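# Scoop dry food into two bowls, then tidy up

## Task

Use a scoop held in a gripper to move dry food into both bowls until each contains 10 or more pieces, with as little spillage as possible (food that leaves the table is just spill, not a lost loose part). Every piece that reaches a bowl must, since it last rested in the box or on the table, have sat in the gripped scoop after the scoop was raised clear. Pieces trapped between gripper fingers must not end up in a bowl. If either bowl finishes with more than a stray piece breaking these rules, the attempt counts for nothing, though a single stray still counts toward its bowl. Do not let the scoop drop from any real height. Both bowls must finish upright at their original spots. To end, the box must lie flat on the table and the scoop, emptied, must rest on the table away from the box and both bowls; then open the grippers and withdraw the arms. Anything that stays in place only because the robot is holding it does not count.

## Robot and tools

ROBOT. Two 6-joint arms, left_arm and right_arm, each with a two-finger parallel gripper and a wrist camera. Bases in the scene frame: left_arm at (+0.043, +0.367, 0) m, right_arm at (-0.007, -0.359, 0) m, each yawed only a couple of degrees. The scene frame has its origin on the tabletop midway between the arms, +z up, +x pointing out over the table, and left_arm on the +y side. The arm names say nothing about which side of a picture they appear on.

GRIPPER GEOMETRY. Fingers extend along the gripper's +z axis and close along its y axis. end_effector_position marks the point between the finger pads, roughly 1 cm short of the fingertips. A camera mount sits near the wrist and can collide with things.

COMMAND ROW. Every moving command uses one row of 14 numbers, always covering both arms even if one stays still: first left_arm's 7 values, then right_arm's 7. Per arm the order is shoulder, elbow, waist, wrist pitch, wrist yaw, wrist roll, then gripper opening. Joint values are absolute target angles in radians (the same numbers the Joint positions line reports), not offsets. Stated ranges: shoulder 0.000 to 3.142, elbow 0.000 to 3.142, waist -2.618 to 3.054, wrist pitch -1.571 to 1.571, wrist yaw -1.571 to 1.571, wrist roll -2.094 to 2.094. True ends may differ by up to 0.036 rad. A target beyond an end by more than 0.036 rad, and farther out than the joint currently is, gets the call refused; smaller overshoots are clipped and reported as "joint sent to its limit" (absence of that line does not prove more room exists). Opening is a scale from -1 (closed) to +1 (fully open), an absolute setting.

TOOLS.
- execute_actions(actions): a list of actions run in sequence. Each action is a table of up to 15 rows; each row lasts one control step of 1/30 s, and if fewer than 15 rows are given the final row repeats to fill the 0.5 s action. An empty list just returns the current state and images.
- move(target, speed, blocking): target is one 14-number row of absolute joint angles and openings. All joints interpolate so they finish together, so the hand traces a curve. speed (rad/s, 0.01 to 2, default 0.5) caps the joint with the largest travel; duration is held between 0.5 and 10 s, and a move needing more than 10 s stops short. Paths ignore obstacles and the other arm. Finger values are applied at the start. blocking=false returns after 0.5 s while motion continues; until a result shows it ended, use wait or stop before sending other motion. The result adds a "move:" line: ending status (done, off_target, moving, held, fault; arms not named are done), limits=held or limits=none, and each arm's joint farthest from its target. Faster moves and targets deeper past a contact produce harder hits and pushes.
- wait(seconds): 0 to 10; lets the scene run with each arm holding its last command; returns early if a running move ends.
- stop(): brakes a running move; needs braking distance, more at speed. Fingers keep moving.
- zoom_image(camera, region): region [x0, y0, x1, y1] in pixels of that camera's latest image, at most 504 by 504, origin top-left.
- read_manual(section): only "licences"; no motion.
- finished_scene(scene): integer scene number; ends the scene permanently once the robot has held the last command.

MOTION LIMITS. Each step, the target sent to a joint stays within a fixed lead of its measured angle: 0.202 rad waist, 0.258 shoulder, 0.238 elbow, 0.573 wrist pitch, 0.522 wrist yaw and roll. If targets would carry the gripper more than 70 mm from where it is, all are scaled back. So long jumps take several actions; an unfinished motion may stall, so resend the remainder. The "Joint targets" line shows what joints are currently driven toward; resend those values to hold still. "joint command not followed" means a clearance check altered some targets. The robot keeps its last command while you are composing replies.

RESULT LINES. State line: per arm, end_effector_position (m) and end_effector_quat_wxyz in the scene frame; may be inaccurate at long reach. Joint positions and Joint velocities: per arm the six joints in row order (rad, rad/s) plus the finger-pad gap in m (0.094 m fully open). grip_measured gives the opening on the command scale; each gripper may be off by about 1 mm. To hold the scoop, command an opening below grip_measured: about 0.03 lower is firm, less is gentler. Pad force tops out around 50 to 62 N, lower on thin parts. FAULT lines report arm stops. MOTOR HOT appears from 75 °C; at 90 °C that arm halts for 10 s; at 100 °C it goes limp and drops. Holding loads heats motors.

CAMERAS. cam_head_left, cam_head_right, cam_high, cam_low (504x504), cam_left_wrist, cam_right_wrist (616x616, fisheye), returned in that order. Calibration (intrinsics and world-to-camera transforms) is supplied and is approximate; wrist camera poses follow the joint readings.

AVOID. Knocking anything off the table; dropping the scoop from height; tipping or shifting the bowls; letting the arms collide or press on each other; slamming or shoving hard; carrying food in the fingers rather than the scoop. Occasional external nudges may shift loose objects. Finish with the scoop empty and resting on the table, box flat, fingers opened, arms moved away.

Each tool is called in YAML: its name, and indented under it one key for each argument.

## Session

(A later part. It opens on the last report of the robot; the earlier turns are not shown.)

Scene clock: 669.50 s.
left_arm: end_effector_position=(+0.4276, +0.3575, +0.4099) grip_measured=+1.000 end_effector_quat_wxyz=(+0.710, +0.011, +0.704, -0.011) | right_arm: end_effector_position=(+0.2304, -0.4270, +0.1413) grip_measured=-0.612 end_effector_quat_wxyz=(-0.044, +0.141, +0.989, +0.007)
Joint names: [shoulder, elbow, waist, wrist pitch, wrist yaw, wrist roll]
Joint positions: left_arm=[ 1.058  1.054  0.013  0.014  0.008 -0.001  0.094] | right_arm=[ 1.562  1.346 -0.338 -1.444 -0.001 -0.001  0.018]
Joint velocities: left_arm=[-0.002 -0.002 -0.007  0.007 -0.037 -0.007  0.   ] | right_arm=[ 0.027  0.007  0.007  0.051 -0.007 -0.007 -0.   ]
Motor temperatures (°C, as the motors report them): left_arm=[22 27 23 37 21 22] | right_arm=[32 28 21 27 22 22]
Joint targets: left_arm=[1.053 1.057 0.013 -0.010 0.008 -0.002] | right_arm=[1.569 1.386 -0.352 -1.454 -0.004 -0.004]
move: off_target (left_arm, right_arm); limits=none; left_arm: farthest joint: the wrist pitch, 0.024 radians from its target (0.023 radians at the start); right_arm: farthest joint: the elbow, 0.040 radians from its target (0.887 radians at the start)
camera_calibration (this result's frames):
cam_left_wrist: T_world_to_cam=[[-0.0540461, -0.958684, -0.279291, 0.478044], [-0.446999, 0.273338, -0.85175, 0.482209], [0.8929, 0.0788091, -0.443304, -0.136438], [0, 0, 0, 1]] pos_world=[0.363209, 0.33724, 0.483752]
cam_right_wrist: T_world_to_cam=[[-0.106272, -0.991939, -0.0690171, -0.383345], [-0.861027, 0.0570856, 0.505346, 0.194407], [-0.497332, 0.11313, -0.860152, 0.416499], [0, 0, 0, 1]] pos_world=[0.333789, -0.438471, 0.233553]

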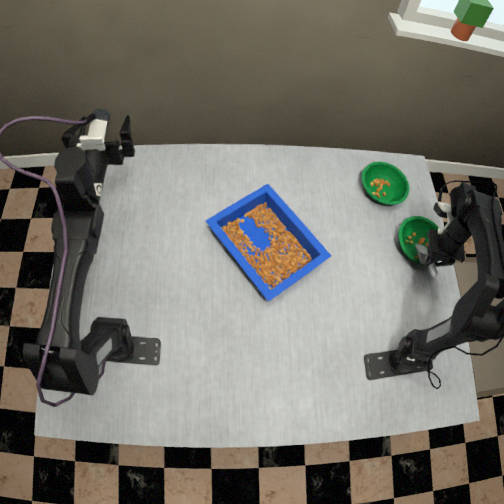

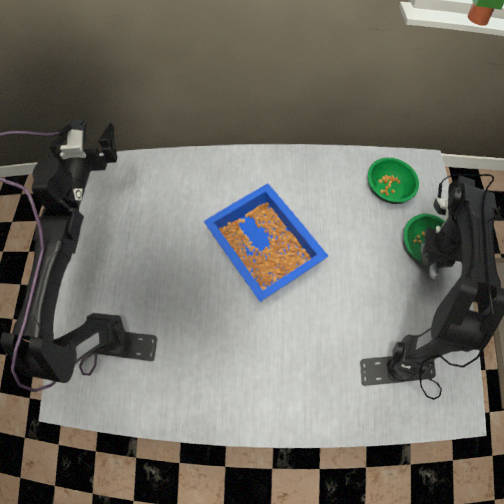

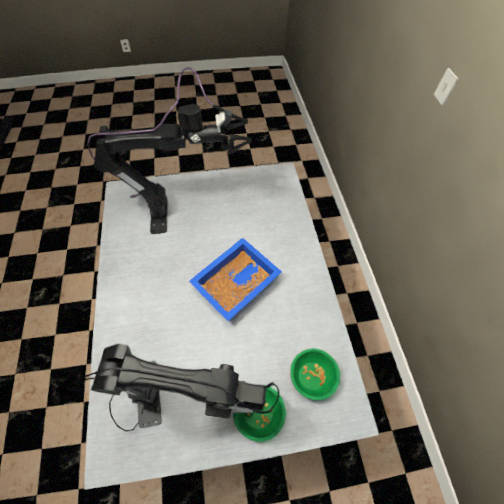

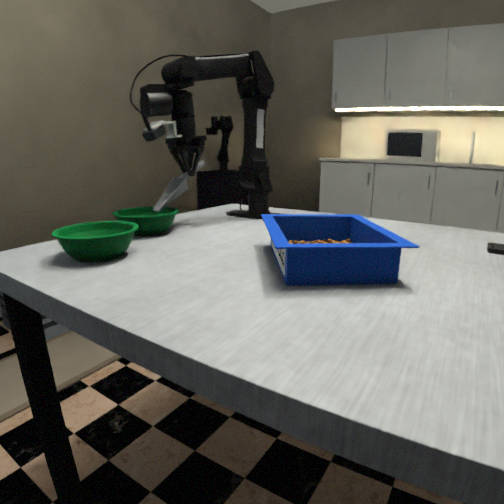

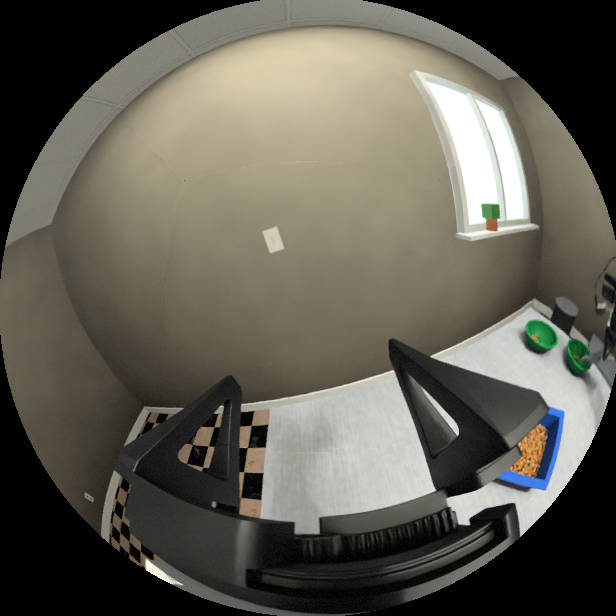

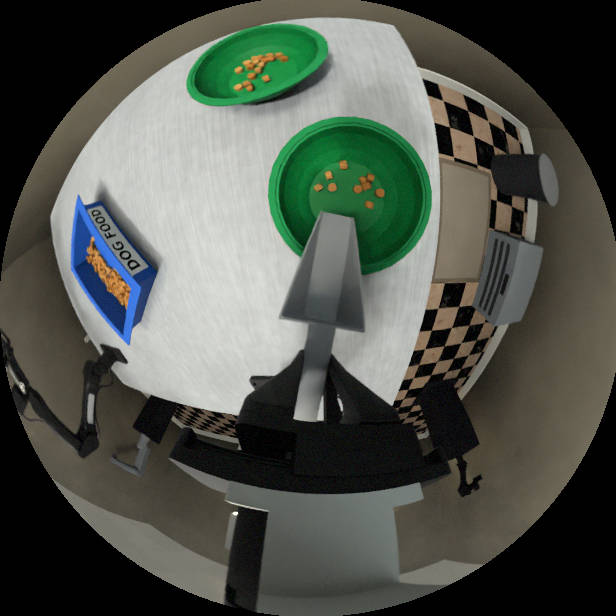

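move:
  target: [1.053,1.057,0.013,-0.01,0.008,-0.002,1, 1.22,0.93,0.205,-0.83,-0.004,-0.004,-0.66]
  speed: 0.7

move:
  target: [1.053,1.057,0.013,-0.01,0.008,-0.002,1, 1.195,0.497,0.205,-0.405,-0.004,-0.004,-0.66]
  speed: 0.5

Scene clock: 695.90 s.
left_arm: end_effector_position=(+0.4276, +0.3575, +0.4098) grip_measured=+1.000 end_effector_quat_wxyz=(+0.710, +0.011, +0.704, -0.011) | right_arm: end_effector_position=(+0.2717, -0.2861, +0.1252) grip_measured=-0.612 end_effector_quat_wxyz=(+0.204, -0.122, +0.971, +0.027)
Joint names: [shoulder, elbow, waist, wrist pitch, wrist yaw, wrist roll]
Joint positions: left_arm=[ 1.058  1.054  0.013  0.013  0.008 -0.001  0.094] | right_arm=[ 1.25   0.945  0.197 -0.851 -0.003 -0.     0.018]
Joint velocities: left_arm=[ 0.022 -0.012  0.002  0.022  0.007  0.066  0.   ] | right_arm=[ 0.007 -0.012 -0.007 -0.037 -0.11   0.051  0.   ]
Motor temperatures (°C, as the motors report them): left_arm=[22 27 23 36 21 22] | right_arm=[31 29 21 26 22 22]
Joint targets: left_arm=[1.053 1.057 0.013 -0.010 0.008 -0.002] | right_arm=[1.220 0.930 0.205 -0.830 -0.004 -0.004]
move: off_target (left_arm, right_arm); limits=none; left_arm: farthest joint: the wrist pitch, 0.023 radians from its target (0.024 radians at the start); right_arm: farthest joint: the shoulder, 0.030 radians from its target (0.342 radians at the start)
camera_calibration (this result's frames):
cam_left_wrist: T_world_to_cam=[[-0.0541526, -0.958682, -0.279279, 0.478058], [-0.447324, 0.273345, -0.851577, 0.482194], [0.892731, 0.0788129, -0.443644, -0.13627], [0, 0, 0, 1]] pos_world=[0.363238, 0.337239, 0.483681]
cam_right_wrist: T_world_to_cam=[[0.424569, -0.90511, 0.0227382, -0.371143], [-0.905111, -0.423671, 0.0357464, 0.16325], [-0.022721, -0.0357574, -0.999102, 0.253116], [0, 0, 0, 1]] pos_world=[0.311086, -0.257711, 0.255492]

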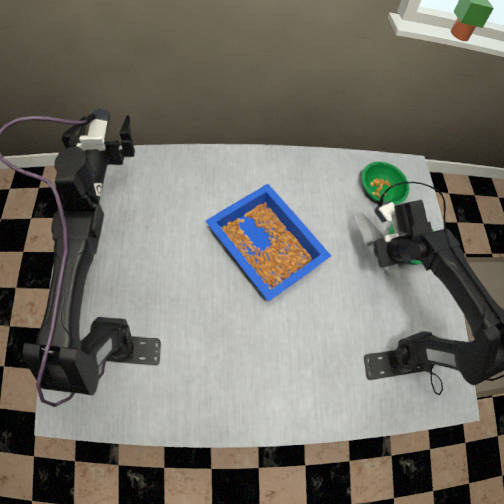

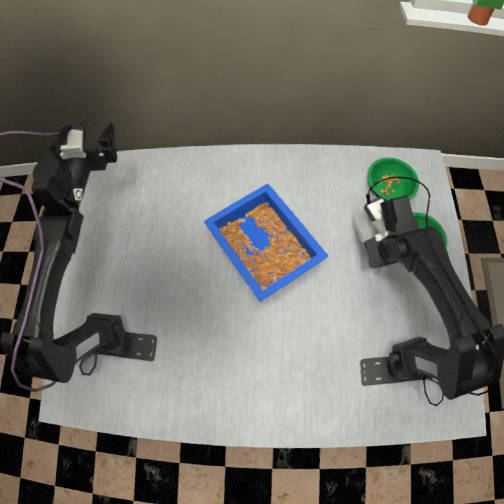

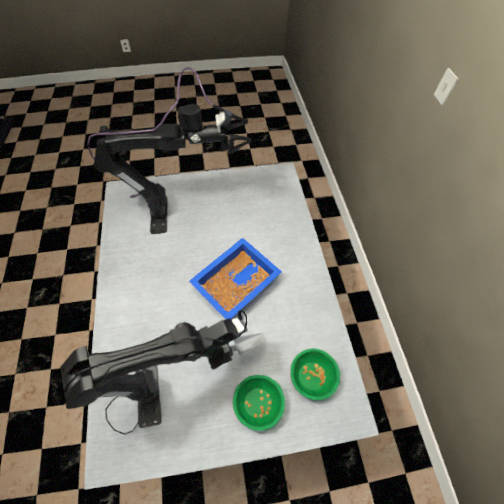

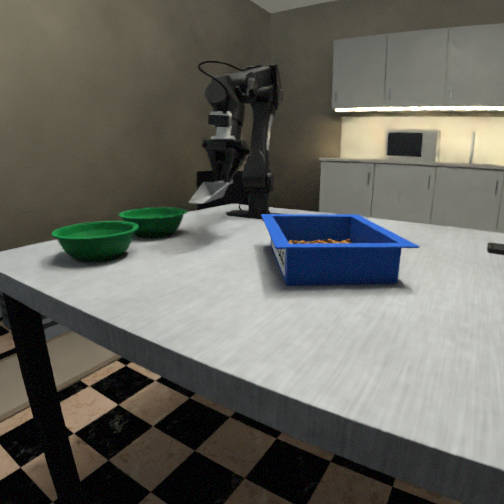

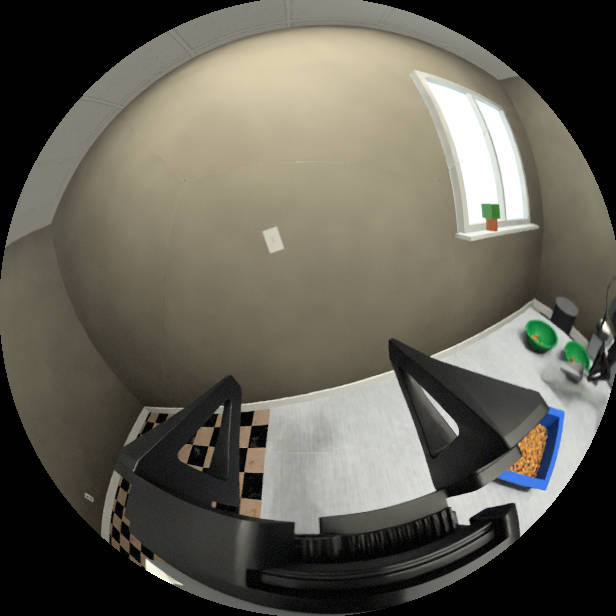

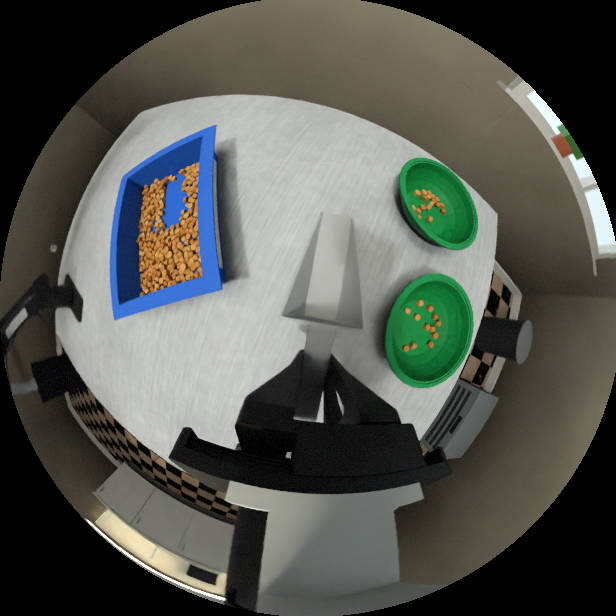

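Scene clock: 697.30 s.
left_arm: end_effector_position=(+0.4276, +0.3575, +0.4099) grip_measured=+1.000 end_effector_quat_wxyz=(+0.710, +0.011, +0.704, -0.011) | right_arm: end_effector_position=(+0.2434, -0.2933, +0.0289) grip_measured=-0.612 end_effector_quat_wxyz=(+0.215, -0.122, +0.969, +0.029)
Joint names: [shoulder, elbow, waist, wrist pitch, wrist yaw, wrist roll]
Joint positions: left_arm=[ 1.058  1.054  0.013  0.014  0.008 -0.001  0.094] | right_arm=[ 1.216  0.515  0.197 -0.434 -0.003 -0.     0.018]
Joint velocities: left_arm=[ 0.007 -0.002  0.002 -0.037 -0.051 -0.022  0.   ] | right_arm=[ 0.002 -0.007 -0.012 -0.022  0.007  0.007  0.   ]
Motor temperatures (°C, as the motors report them): left_arm=[22 27 23 37 21 22] | right_arm=[31 29 21 26 22 22]
Joint targets: left_arm=[1.053 1.057 0.013 -0.010 0.008 -0.002] | right_arm=[1.195 0.497 0.205 -0.405 -0.004 -0.004]
move: off_target (left_arm, right_arm); limits=none; left_arm: farthest joint: the wrist pitch, 0.024 radians from its target (0.023 radians at the start); right_arm: farthest joint: the wrist pitch, 0.029 radians from its target (0.446 radians at the start)
camera_calibration (this result's frames):
cam_left_wrist: T_world_to_cam=[[-0.0540461, -0.958684, -0.279291, 0.478044], [-0.446999, 0.273338, -0.85175, 0.482209], [0.8929, 0.0788091, -0.443304, -0.136438], [0, 0, 0, 1]] pos_world=[0.363209, 0.33724, 0.483752]
cam_right_wrist: T_world_to_cam=[[0.424027, -0.905248, 0.0269641, -0.363498], [-0.905649, -0.423808, 0.0136445, 0.138783], [-0.000924102, -0.0302057, -0.999543, 0.152295], [0, 0, 0, 1]] pos_world=[0.279962, -0.265638, 0.160133]

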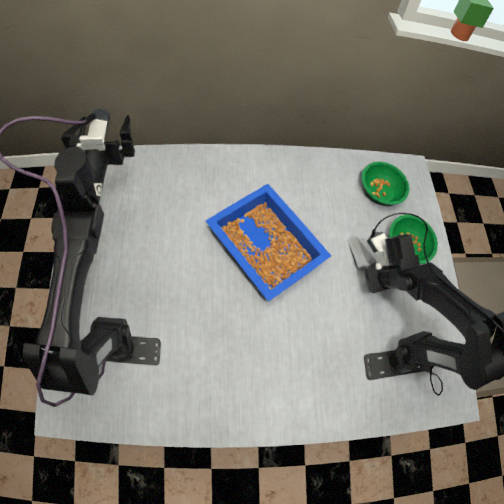

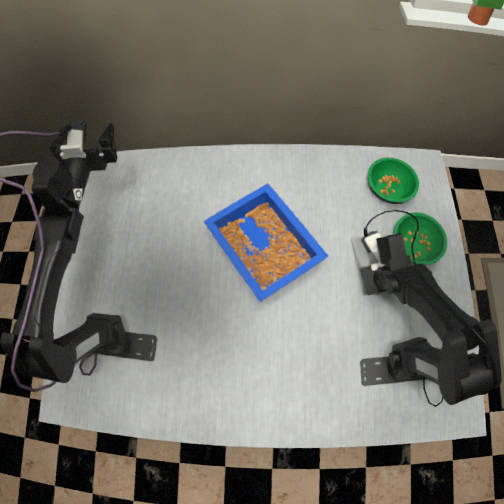

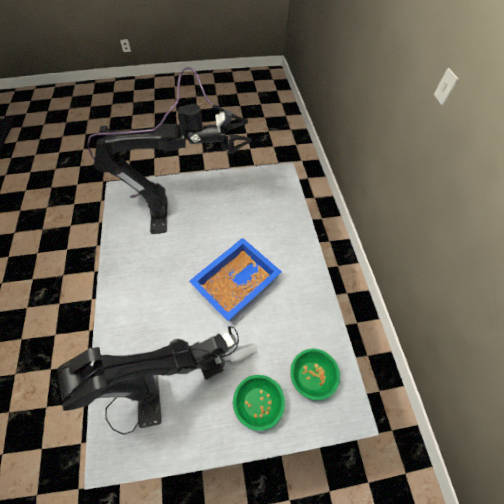

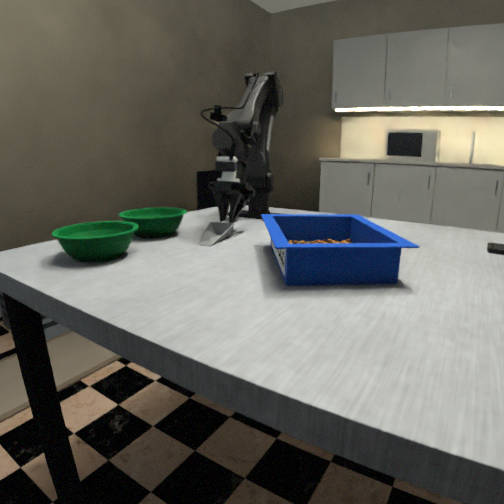

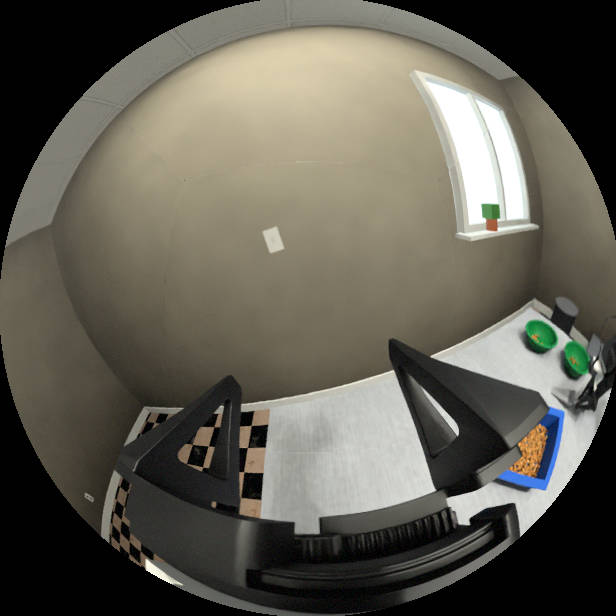

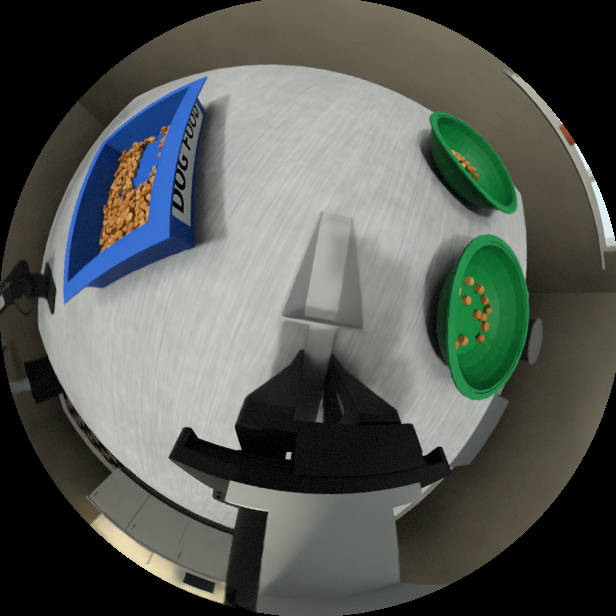

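zoom_image:
  camera: "cam_high"
  region: [200, 330, 360, 470]

zoom_image:
  camera: "cam_right_wrist"
  region: [400, 200, 560, 420]

Region (200, 330, 360, 470) of cam_high's 504x504 image, scaled by 3.150, with more detail than that image has; it fills the top 441 rows of this view, and the rest is white.

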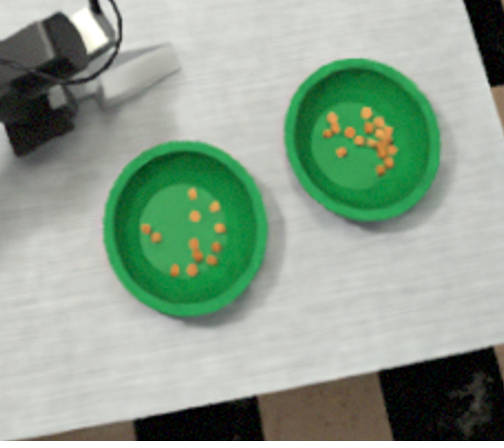

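Region (400, 200, 560, 420) of cam_right_wrist's 616x616 image, scaled by 2.291, with more detail than that image has; it fills the left 367 columns of this view, and the rest is white.

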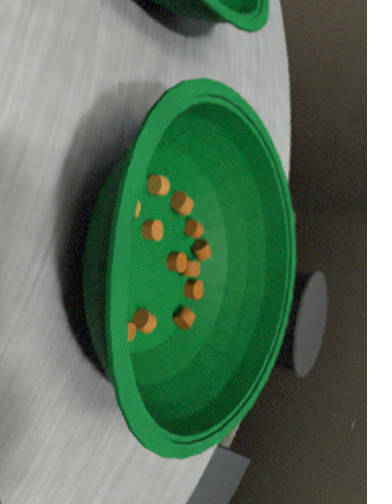

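move:
  target: [1.053,1.057,0.013,-0.01,0.008,-0.002,1, 1.20,0.48,0.205,-0.39,-0.004,-0.004,-0.66]
  speed: 0.1

zoom_image:
  camera: "cam_low"
  region: [170, 180, 270, 260]

Scene clock: 732.53 s.
left_arm: end_effector_position=(+0.4276, +0.3575, +0.4099) grip_measured=+1.000 end_effector_quat_wxyz=(+0.710, +0.011, +0.704, -0.011) | right_arm: end_effector_position=(+0.2434, -0.2933, +0.0281) grip_measured=-0.612 end_effector_quat_wxyz=(+0.216, -0.122, +0.968, +0.029)
Joint names: [shoulder, elbow, waist, wrist pitch, wrist yaw, wrist roll]
Joint positions: left_arm=[ 1.058  1.054  0.013  0.014  0.008 -0.001  0.094] | right_arm=[ 1.216  0.51   0.197 -0.427 -0.003 -0.     0.018]
Joint velocities: left_arm=[ 0.017  0.022 -0.012  0.022 -0.081  0.037  0.   ] | right_arm=[ 0.002  0.007 -0.012 -0.007 -0.051 -0.022 -0.001]
Motor temperatures (°C, as the motors report them): left_arm=[22 27 23 36 21 22] | right_arm=[30 28 21 27 22 22]
Joint targets: left_arm=[1.053 1.057 0.013 -0.010 0.008 -0.002] | right_arm=[1.200 0.480 0.205 -0.390 -0.004 -0.004]
move: off_target (left_arm, right_arm); limits=none; left_arm: farthest joint: the wrist pitch, 0.024 radians from its target (0.024 radians at the start); right_arm: farthest joint: the wrist pitch, 0.037 radians from its target (0.044 radians at the start)
camera_calibration (this result's frames):
cam_left_wrist: T_world_to_cam=[[-0.0540461, -0.958684, -0.279291, 0.478044], [-0.446999, 0.273338, -0.85175, 0.482209], [0.8929, 0.0788091, -0.443304, -0.136438], [0, 0, 0, 1]] pos_world=[0.363209, 0.33724, 0.483752]
cam_right_wrist: T_world_to_cam=[[0.423966, -0.905264, 0.0273931, -0.363478], [-0.905677, -0.423815, 0.0113963, 0.138862], [0.00129294, -0.029641, -0.99956, 0.151129], [0, 0, 0, 1]] pos_world=[0.279671, -0.265712, 0.159437]

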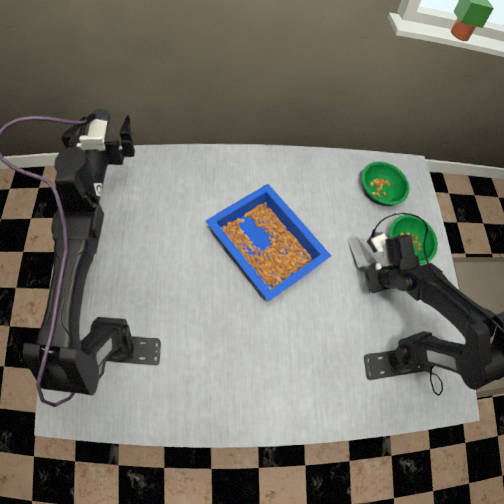

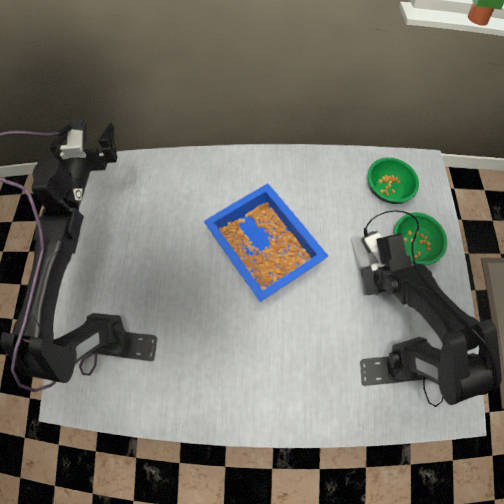

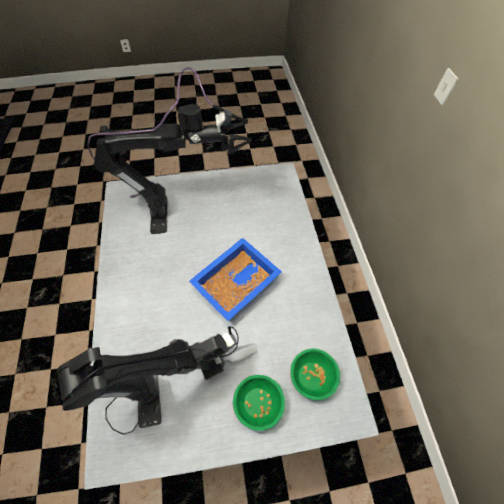

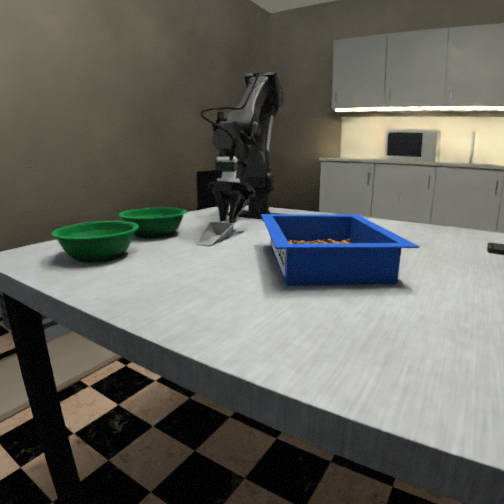

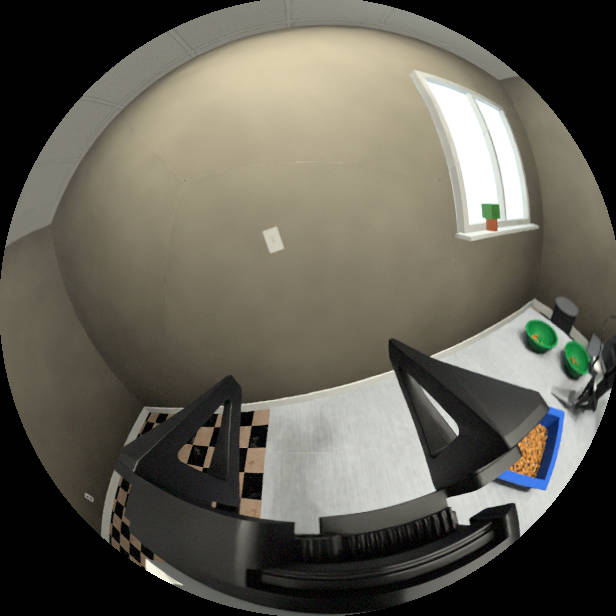

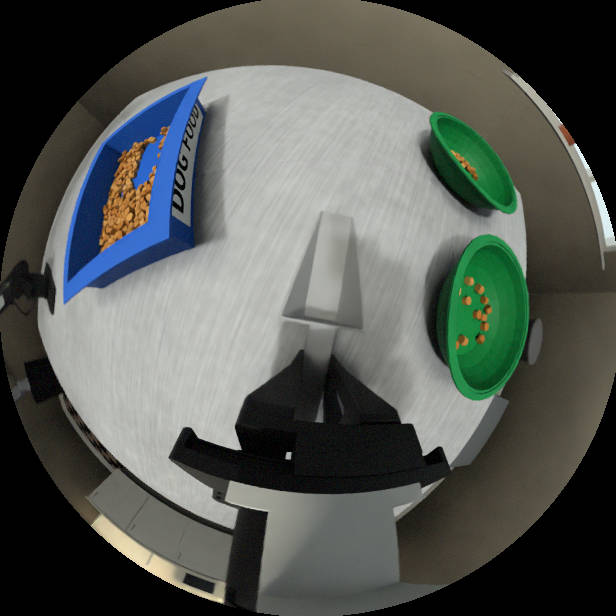

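Region (170, 180, 270, 260) of cam_low's 504x504 image, scaled by 5.040, with more detail than that image has; it fills the top 403 rows of this view, and the rest is white.

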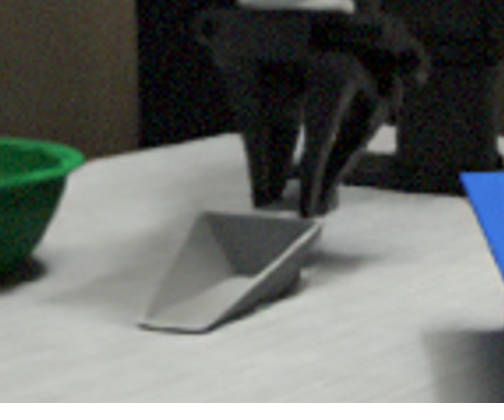

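execute_actions:
  actions:
    - [[1.053,1.057,0.013,-0.01,0.008,-0.002,1, 1.20,0.515,0.205,-0.41,-0.004,-0.004,-0.66],[1.053,1.057,0.013,-0.01,0.008,-0.002,1, 1.20,0.515,0.205,-0.41,-0.004,-0.004,-0.5],[1.053,1.057,0.013,-0.01,0.008,-0.002,1, 1.20,0.515,0.205,-0.41,-0.004,-0.004,-0.1]]

move:
  target: [1.053,1.057,0.013,-0.01,0.008,-0.002,1, 1.165,0.725,0.2,-0.63,-0.004,-0.004,-0.1]
  speed: 0.5

Scene clock: 736.40 s.
left_arm: end_effector_position=(+0.4276, +0.3575, +0.4098) grip_measured=+1.000 end_effector_quat_wxyz=(+0.710, +0.011, +0.704, -0.011) | right_arm: end_effector_position=(+0.2444, -0.2930, +0.0285) grip_measured=-0.102 end_effector_quat_wxyz=(+0.218, -0.122, +0.968, +0.029)
Joint names: [shoulder, elbow, waist, wrist pitch, wrist yaw, wrist roll]
Joint positions: left_arm=[ 1.058  1.054  0.013  0.013  0.008 -0.001  0.094] | right_arm=[ 1.216  0.51   0.197 -0.423 -0.003 -0.     0.042]
Joint velocities: left_arm=[ 0.002 -0.017 -0.007  0.051 -0.051  0.022  0.   ] | right_arm=[-0.027 -0.007 -0.007 -0.007  0.037  0.066  0.001]
Motor temperatures (°C, as the motors report them): left_arm=[22 27 23 36 21 22] | right_arm=[30 27 21 27 22 22]
Joint targets: left_arm=[1.053 1.057 0.013 -0.010 0.008 -0.002] | right_arm=[1.200 0.515 0.205 -0.410 -0.004 -0.004]
camera_calibration (this result's frames):
cam_left_wrist: T_world_to_cam=[[-0.0541526, -0.958682, -0.279279, 0.478058], [-0.447324, 0.273345, -0.851577, 0.482194], [0.892731, 0.0788129, -0.443644, -0.13627], [0, 0, 0, 1]] pos_world=[0.363238, 0.337239, 0.483681]
cam_right_wrist: T_world_to_cam=[[0.423853, -0.905292, 0.0281793, -0.363671], [-0.905715, -0.423825, 0.00727443, 0.139908], [0.00535759, -0.0286057, -0.999576, 0.15089], [0, 0, 0, 1]] pos_world=[0.280051, -0.265615, 0.160056]

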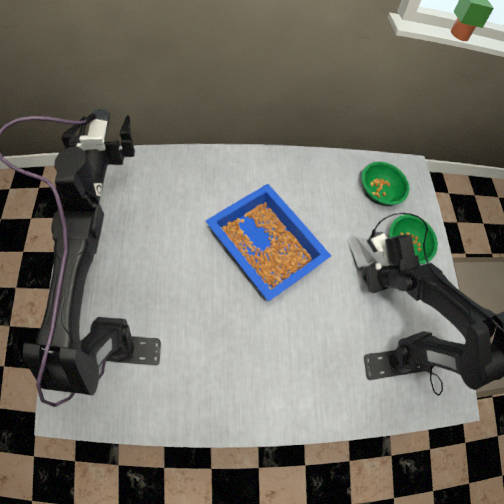

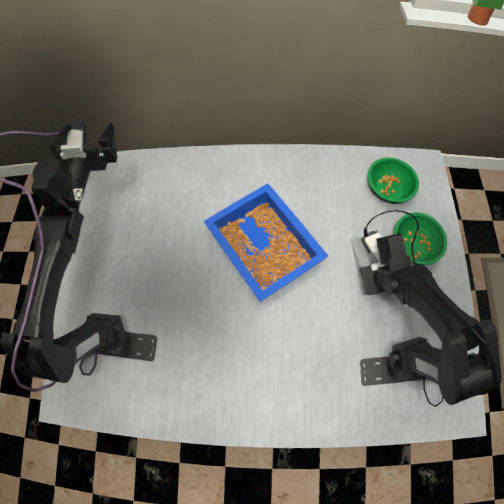

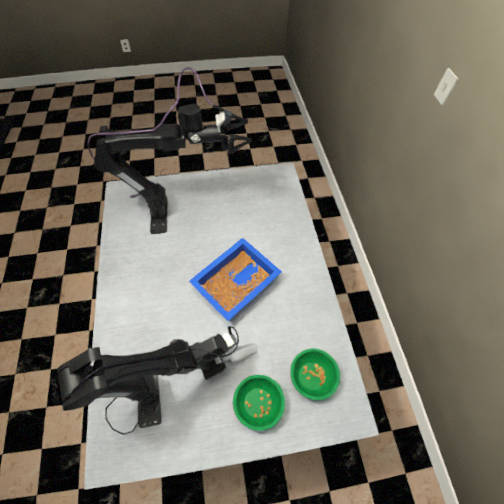

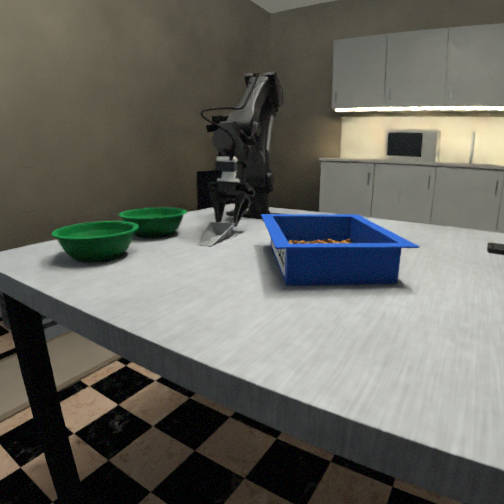

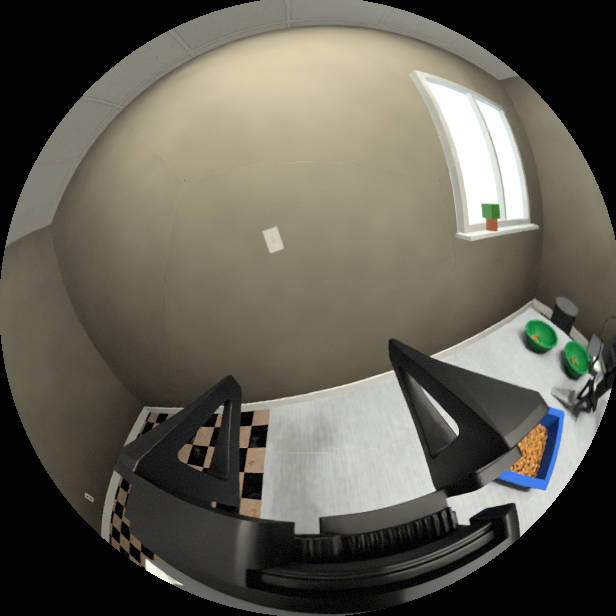

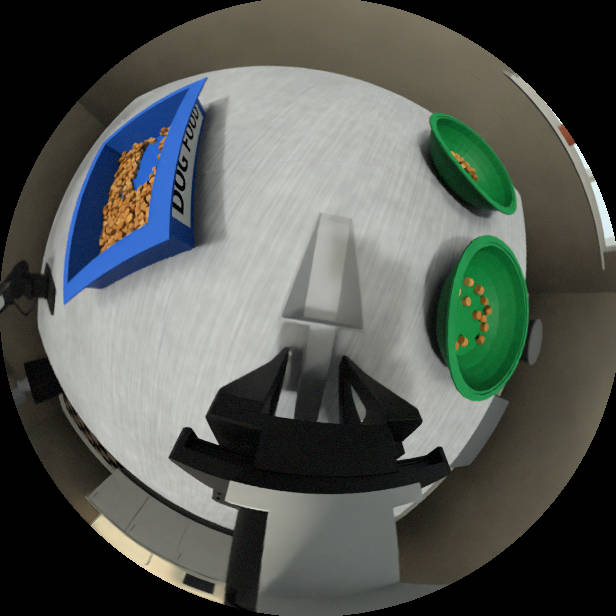

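Scene clock: 737.63 s.
left_arm: end_effector_position=(+0.4276, +0.3575, +0.4099) grip_measured=+1.000 end_effector_quat_wxyz=(+0.710, +0.011, +0.704, -0.011) | right_arm: end_effector_position=(+0.2598, -0.2891, +0.0781) grip_measured=-0.102 end_effector_quat_wxyz=(+0.226, -0.122, +0.966, +0.030)
Joint names: [shoulder, elbow, waist, wrist pitch, wrist yaw, wrist roll]
Joint positions: left_arm=[ 1.058  1.054  0.013  0.014  0.008 -0.001  0.094] | right_arm=[ 1.188  0.696  0.197 -0.619 -0.003 -0.     0.042]
Joint velocities: left_arm=[-0.002 -0.032 -0.012  0.007 -0.022  0.022  0.   ] | right_arm=[ 0.022  0.002  0.002  0.022  0.037  0.007 -0.001]
Motor temperatures (°C, as the motors report them): left_arm=[22 27 23 36 21 22] | right_arm=[30 28 21 27 22 22]
Joint targets: left_arm=[1.053 1.057 0.013 -0.010 0.008 -0.002] | right_arm=[1.165 0.725 0.200 -0.630 -0.004 -0.004]
move: off_target (left_arm, right_arm); limits=none; left_arm: farthest joint: the wrist pitch, 0.024 radians from its target (0.023 radians at the start); right_arm: farthest joint: the elbow, 0.029 radians from its target (0.215 radians at the start)
camera_calibration (this result's frames):
cam_left_wrist: T_world_to_cam=[[-0.0540461, -0.958684, -0.279291, 0.478044], [-0.446999, 0.273338, -0.85175, 0.482209], [0.8929, 0.0788091, -0.443304, -0.136438], [0, 0, 0, 1]] pos_world=[0.363209, 0.33724, 0.483752]
cam_right_wrist: T_world_to_cam=[[0.423346, -0.905421, 0.0314614, -0.368213], [-0.905692, -0.423819, -0.00996312, 0.156529], [0.0223548, -0.0242765, -0.999455, 0.197345], [0, 0, 0, 1]] pos_world=[0.293237, -0.262257, 0.210381]

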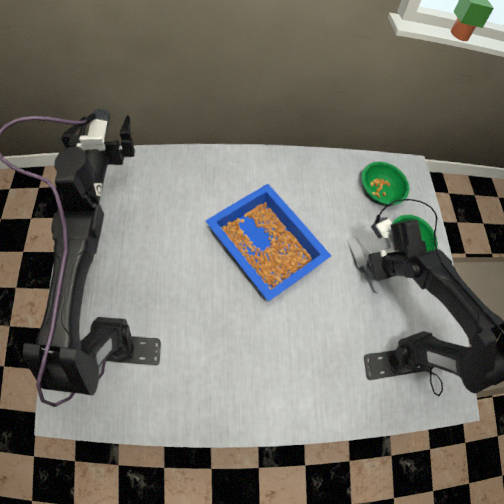

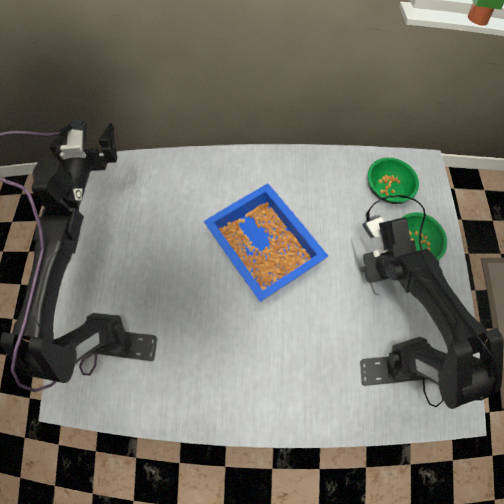

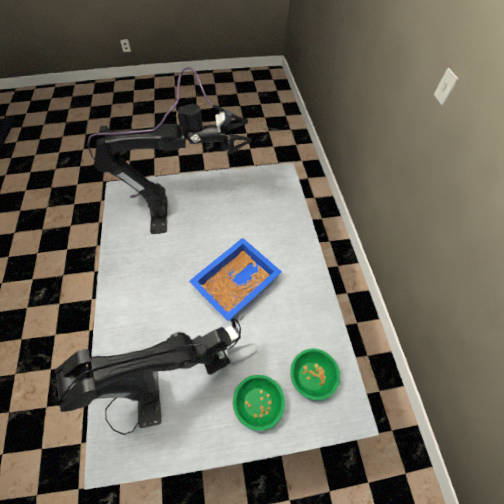

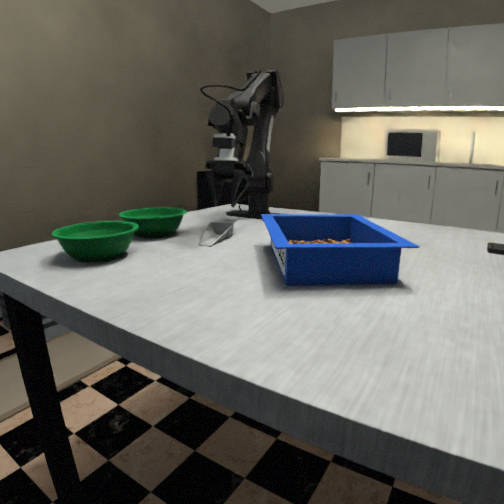

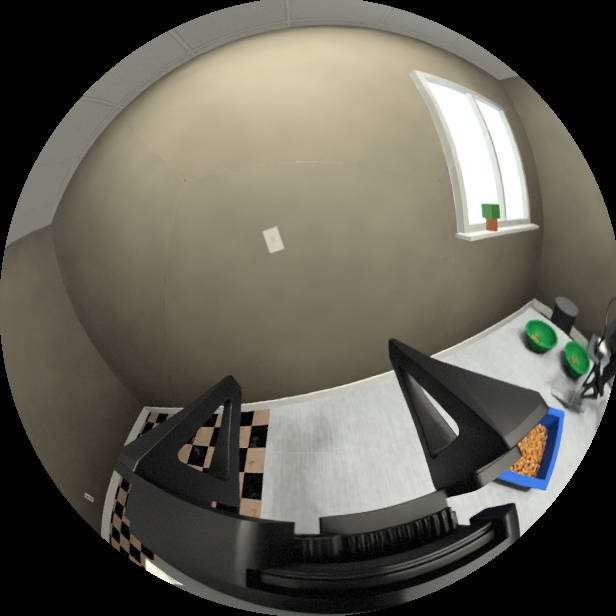

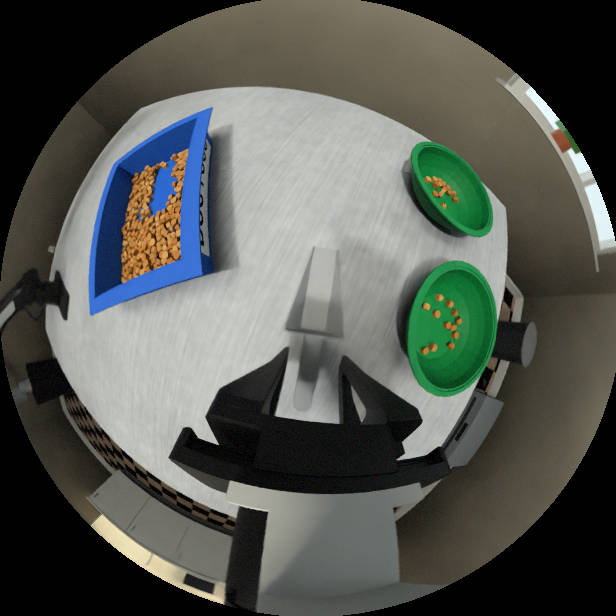

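move:
  target: [1.053,1.057,0.013,-0.01,0.008,-0.002,1, 1.587,0.932,0.02,-0.43,-0.004,-0.004,-1]
  speed: 0.6

Scene clock: 749.23 s.
left_arm: end_effector_position=(+0.4276, +0.3575, +0.4098) grip_measured=+1.000 end_effector_quat_wxyz=(+0.710, +0.011, +0.704, -0.011) | right_arm: end_effector_position=(+0.3479, -0.3281, +0.0499) grip_measured=-0.987 end_effector_quat_wxyz=(+0.220, -0.040, +0.975, +0.011)
Joint names: [shoulder, elbow, waist, wrist pitch, wrist yaw, wrist roll]
Joint positions: left_arm=[ 1.058  1.054  0.013  0.013  0.008 -0.001  0.094] | right_arm=[ 1.578  0.894  0.029 -0.442 -0.003 -0.     0.001]
Joint velocities: left_arm=[ 0.002 -0.007 -0.002  0.007  0.022  0.022  0.   ] | right_arm=[-0.002  0.027  0.012 -0.007 -0.051  0.007  0.   ]
Motor temperatures (°C, as the motors report them): left_arm=[22 27 23 36 21 22] | right_arm=[30 29 21 27 22 22]
Joint targets: left_arm=[1.053 1.057 0.013 -0.010 0.008 -0.002] | right_arm=[1.587 0.932 0.020 -0.430 -0.004 -0.004]
move: off_target (left_arm, right_arm); limits=none; left_arm: farthest joint: the wrist pitch, 0.023 radians from its target (0.023 radians at the start); right_arm: farthest joint: the elbow, 0.038 radians from its target (0.236 radians at the start)
camera_calibration (this result's frames):
cam_left_wrist: T_world_to_cam=[[-0.0541526, -0.958682, -0.279279, 0.478058], [-0.447324, 0.273345, -0.851577, 0.482194], [0.892731, 0.0788129, -0.443644, -0.13627], [0, 0, 0, 1]] pos_world=[0.363238, 0.337239, 0.483681]
cam_right_wrist: T_world_to_cam=[[0.266624, -0.963382, 0.0283936, -0.404306], [-0.963799, -0.266558, 0.00615025, 0.290499], [0.00164351, -0.0290055, -0.999578, 0.171837], [0, 0, 0, 1]] pos_world=[0.387498, -0.307082, 0.181457]

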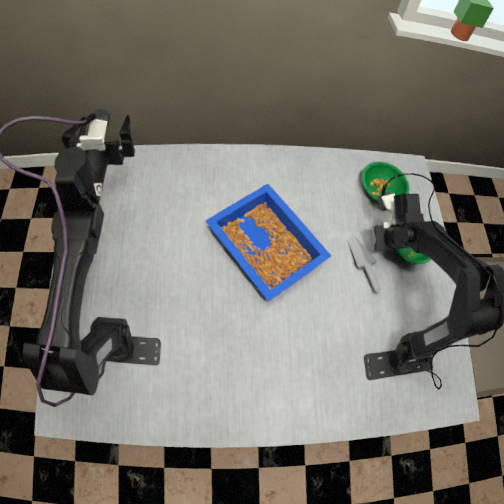

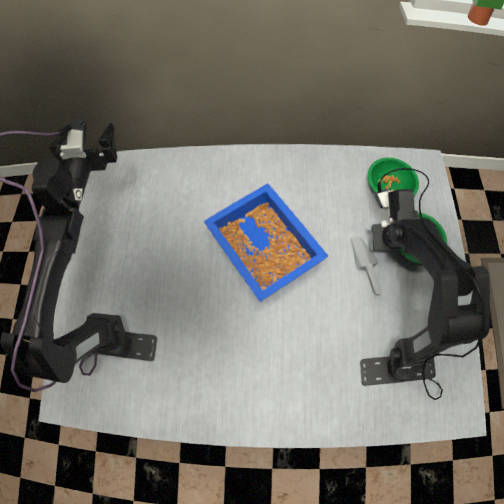

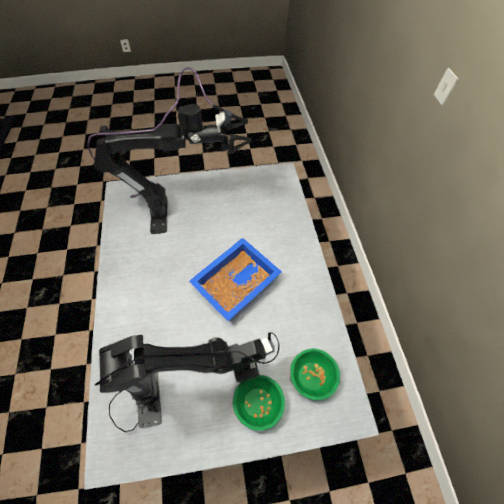

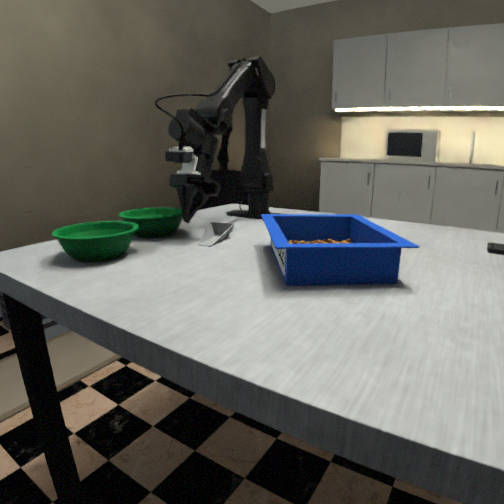

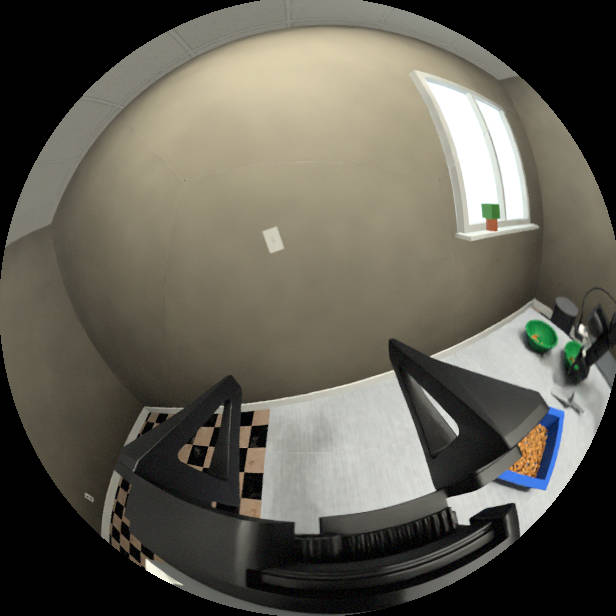

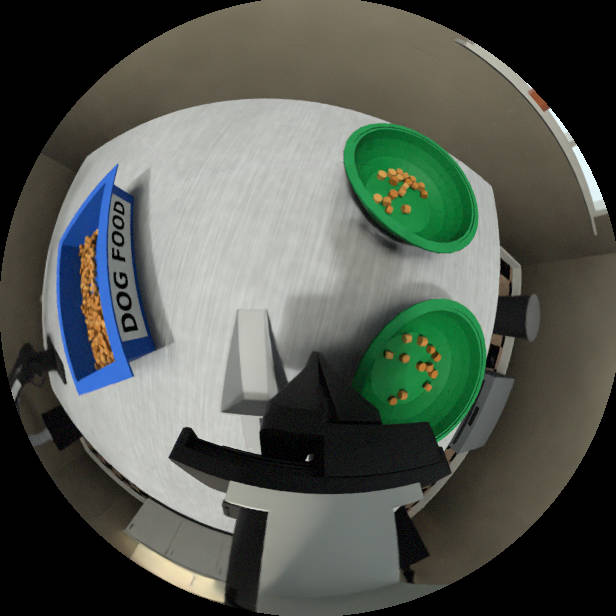

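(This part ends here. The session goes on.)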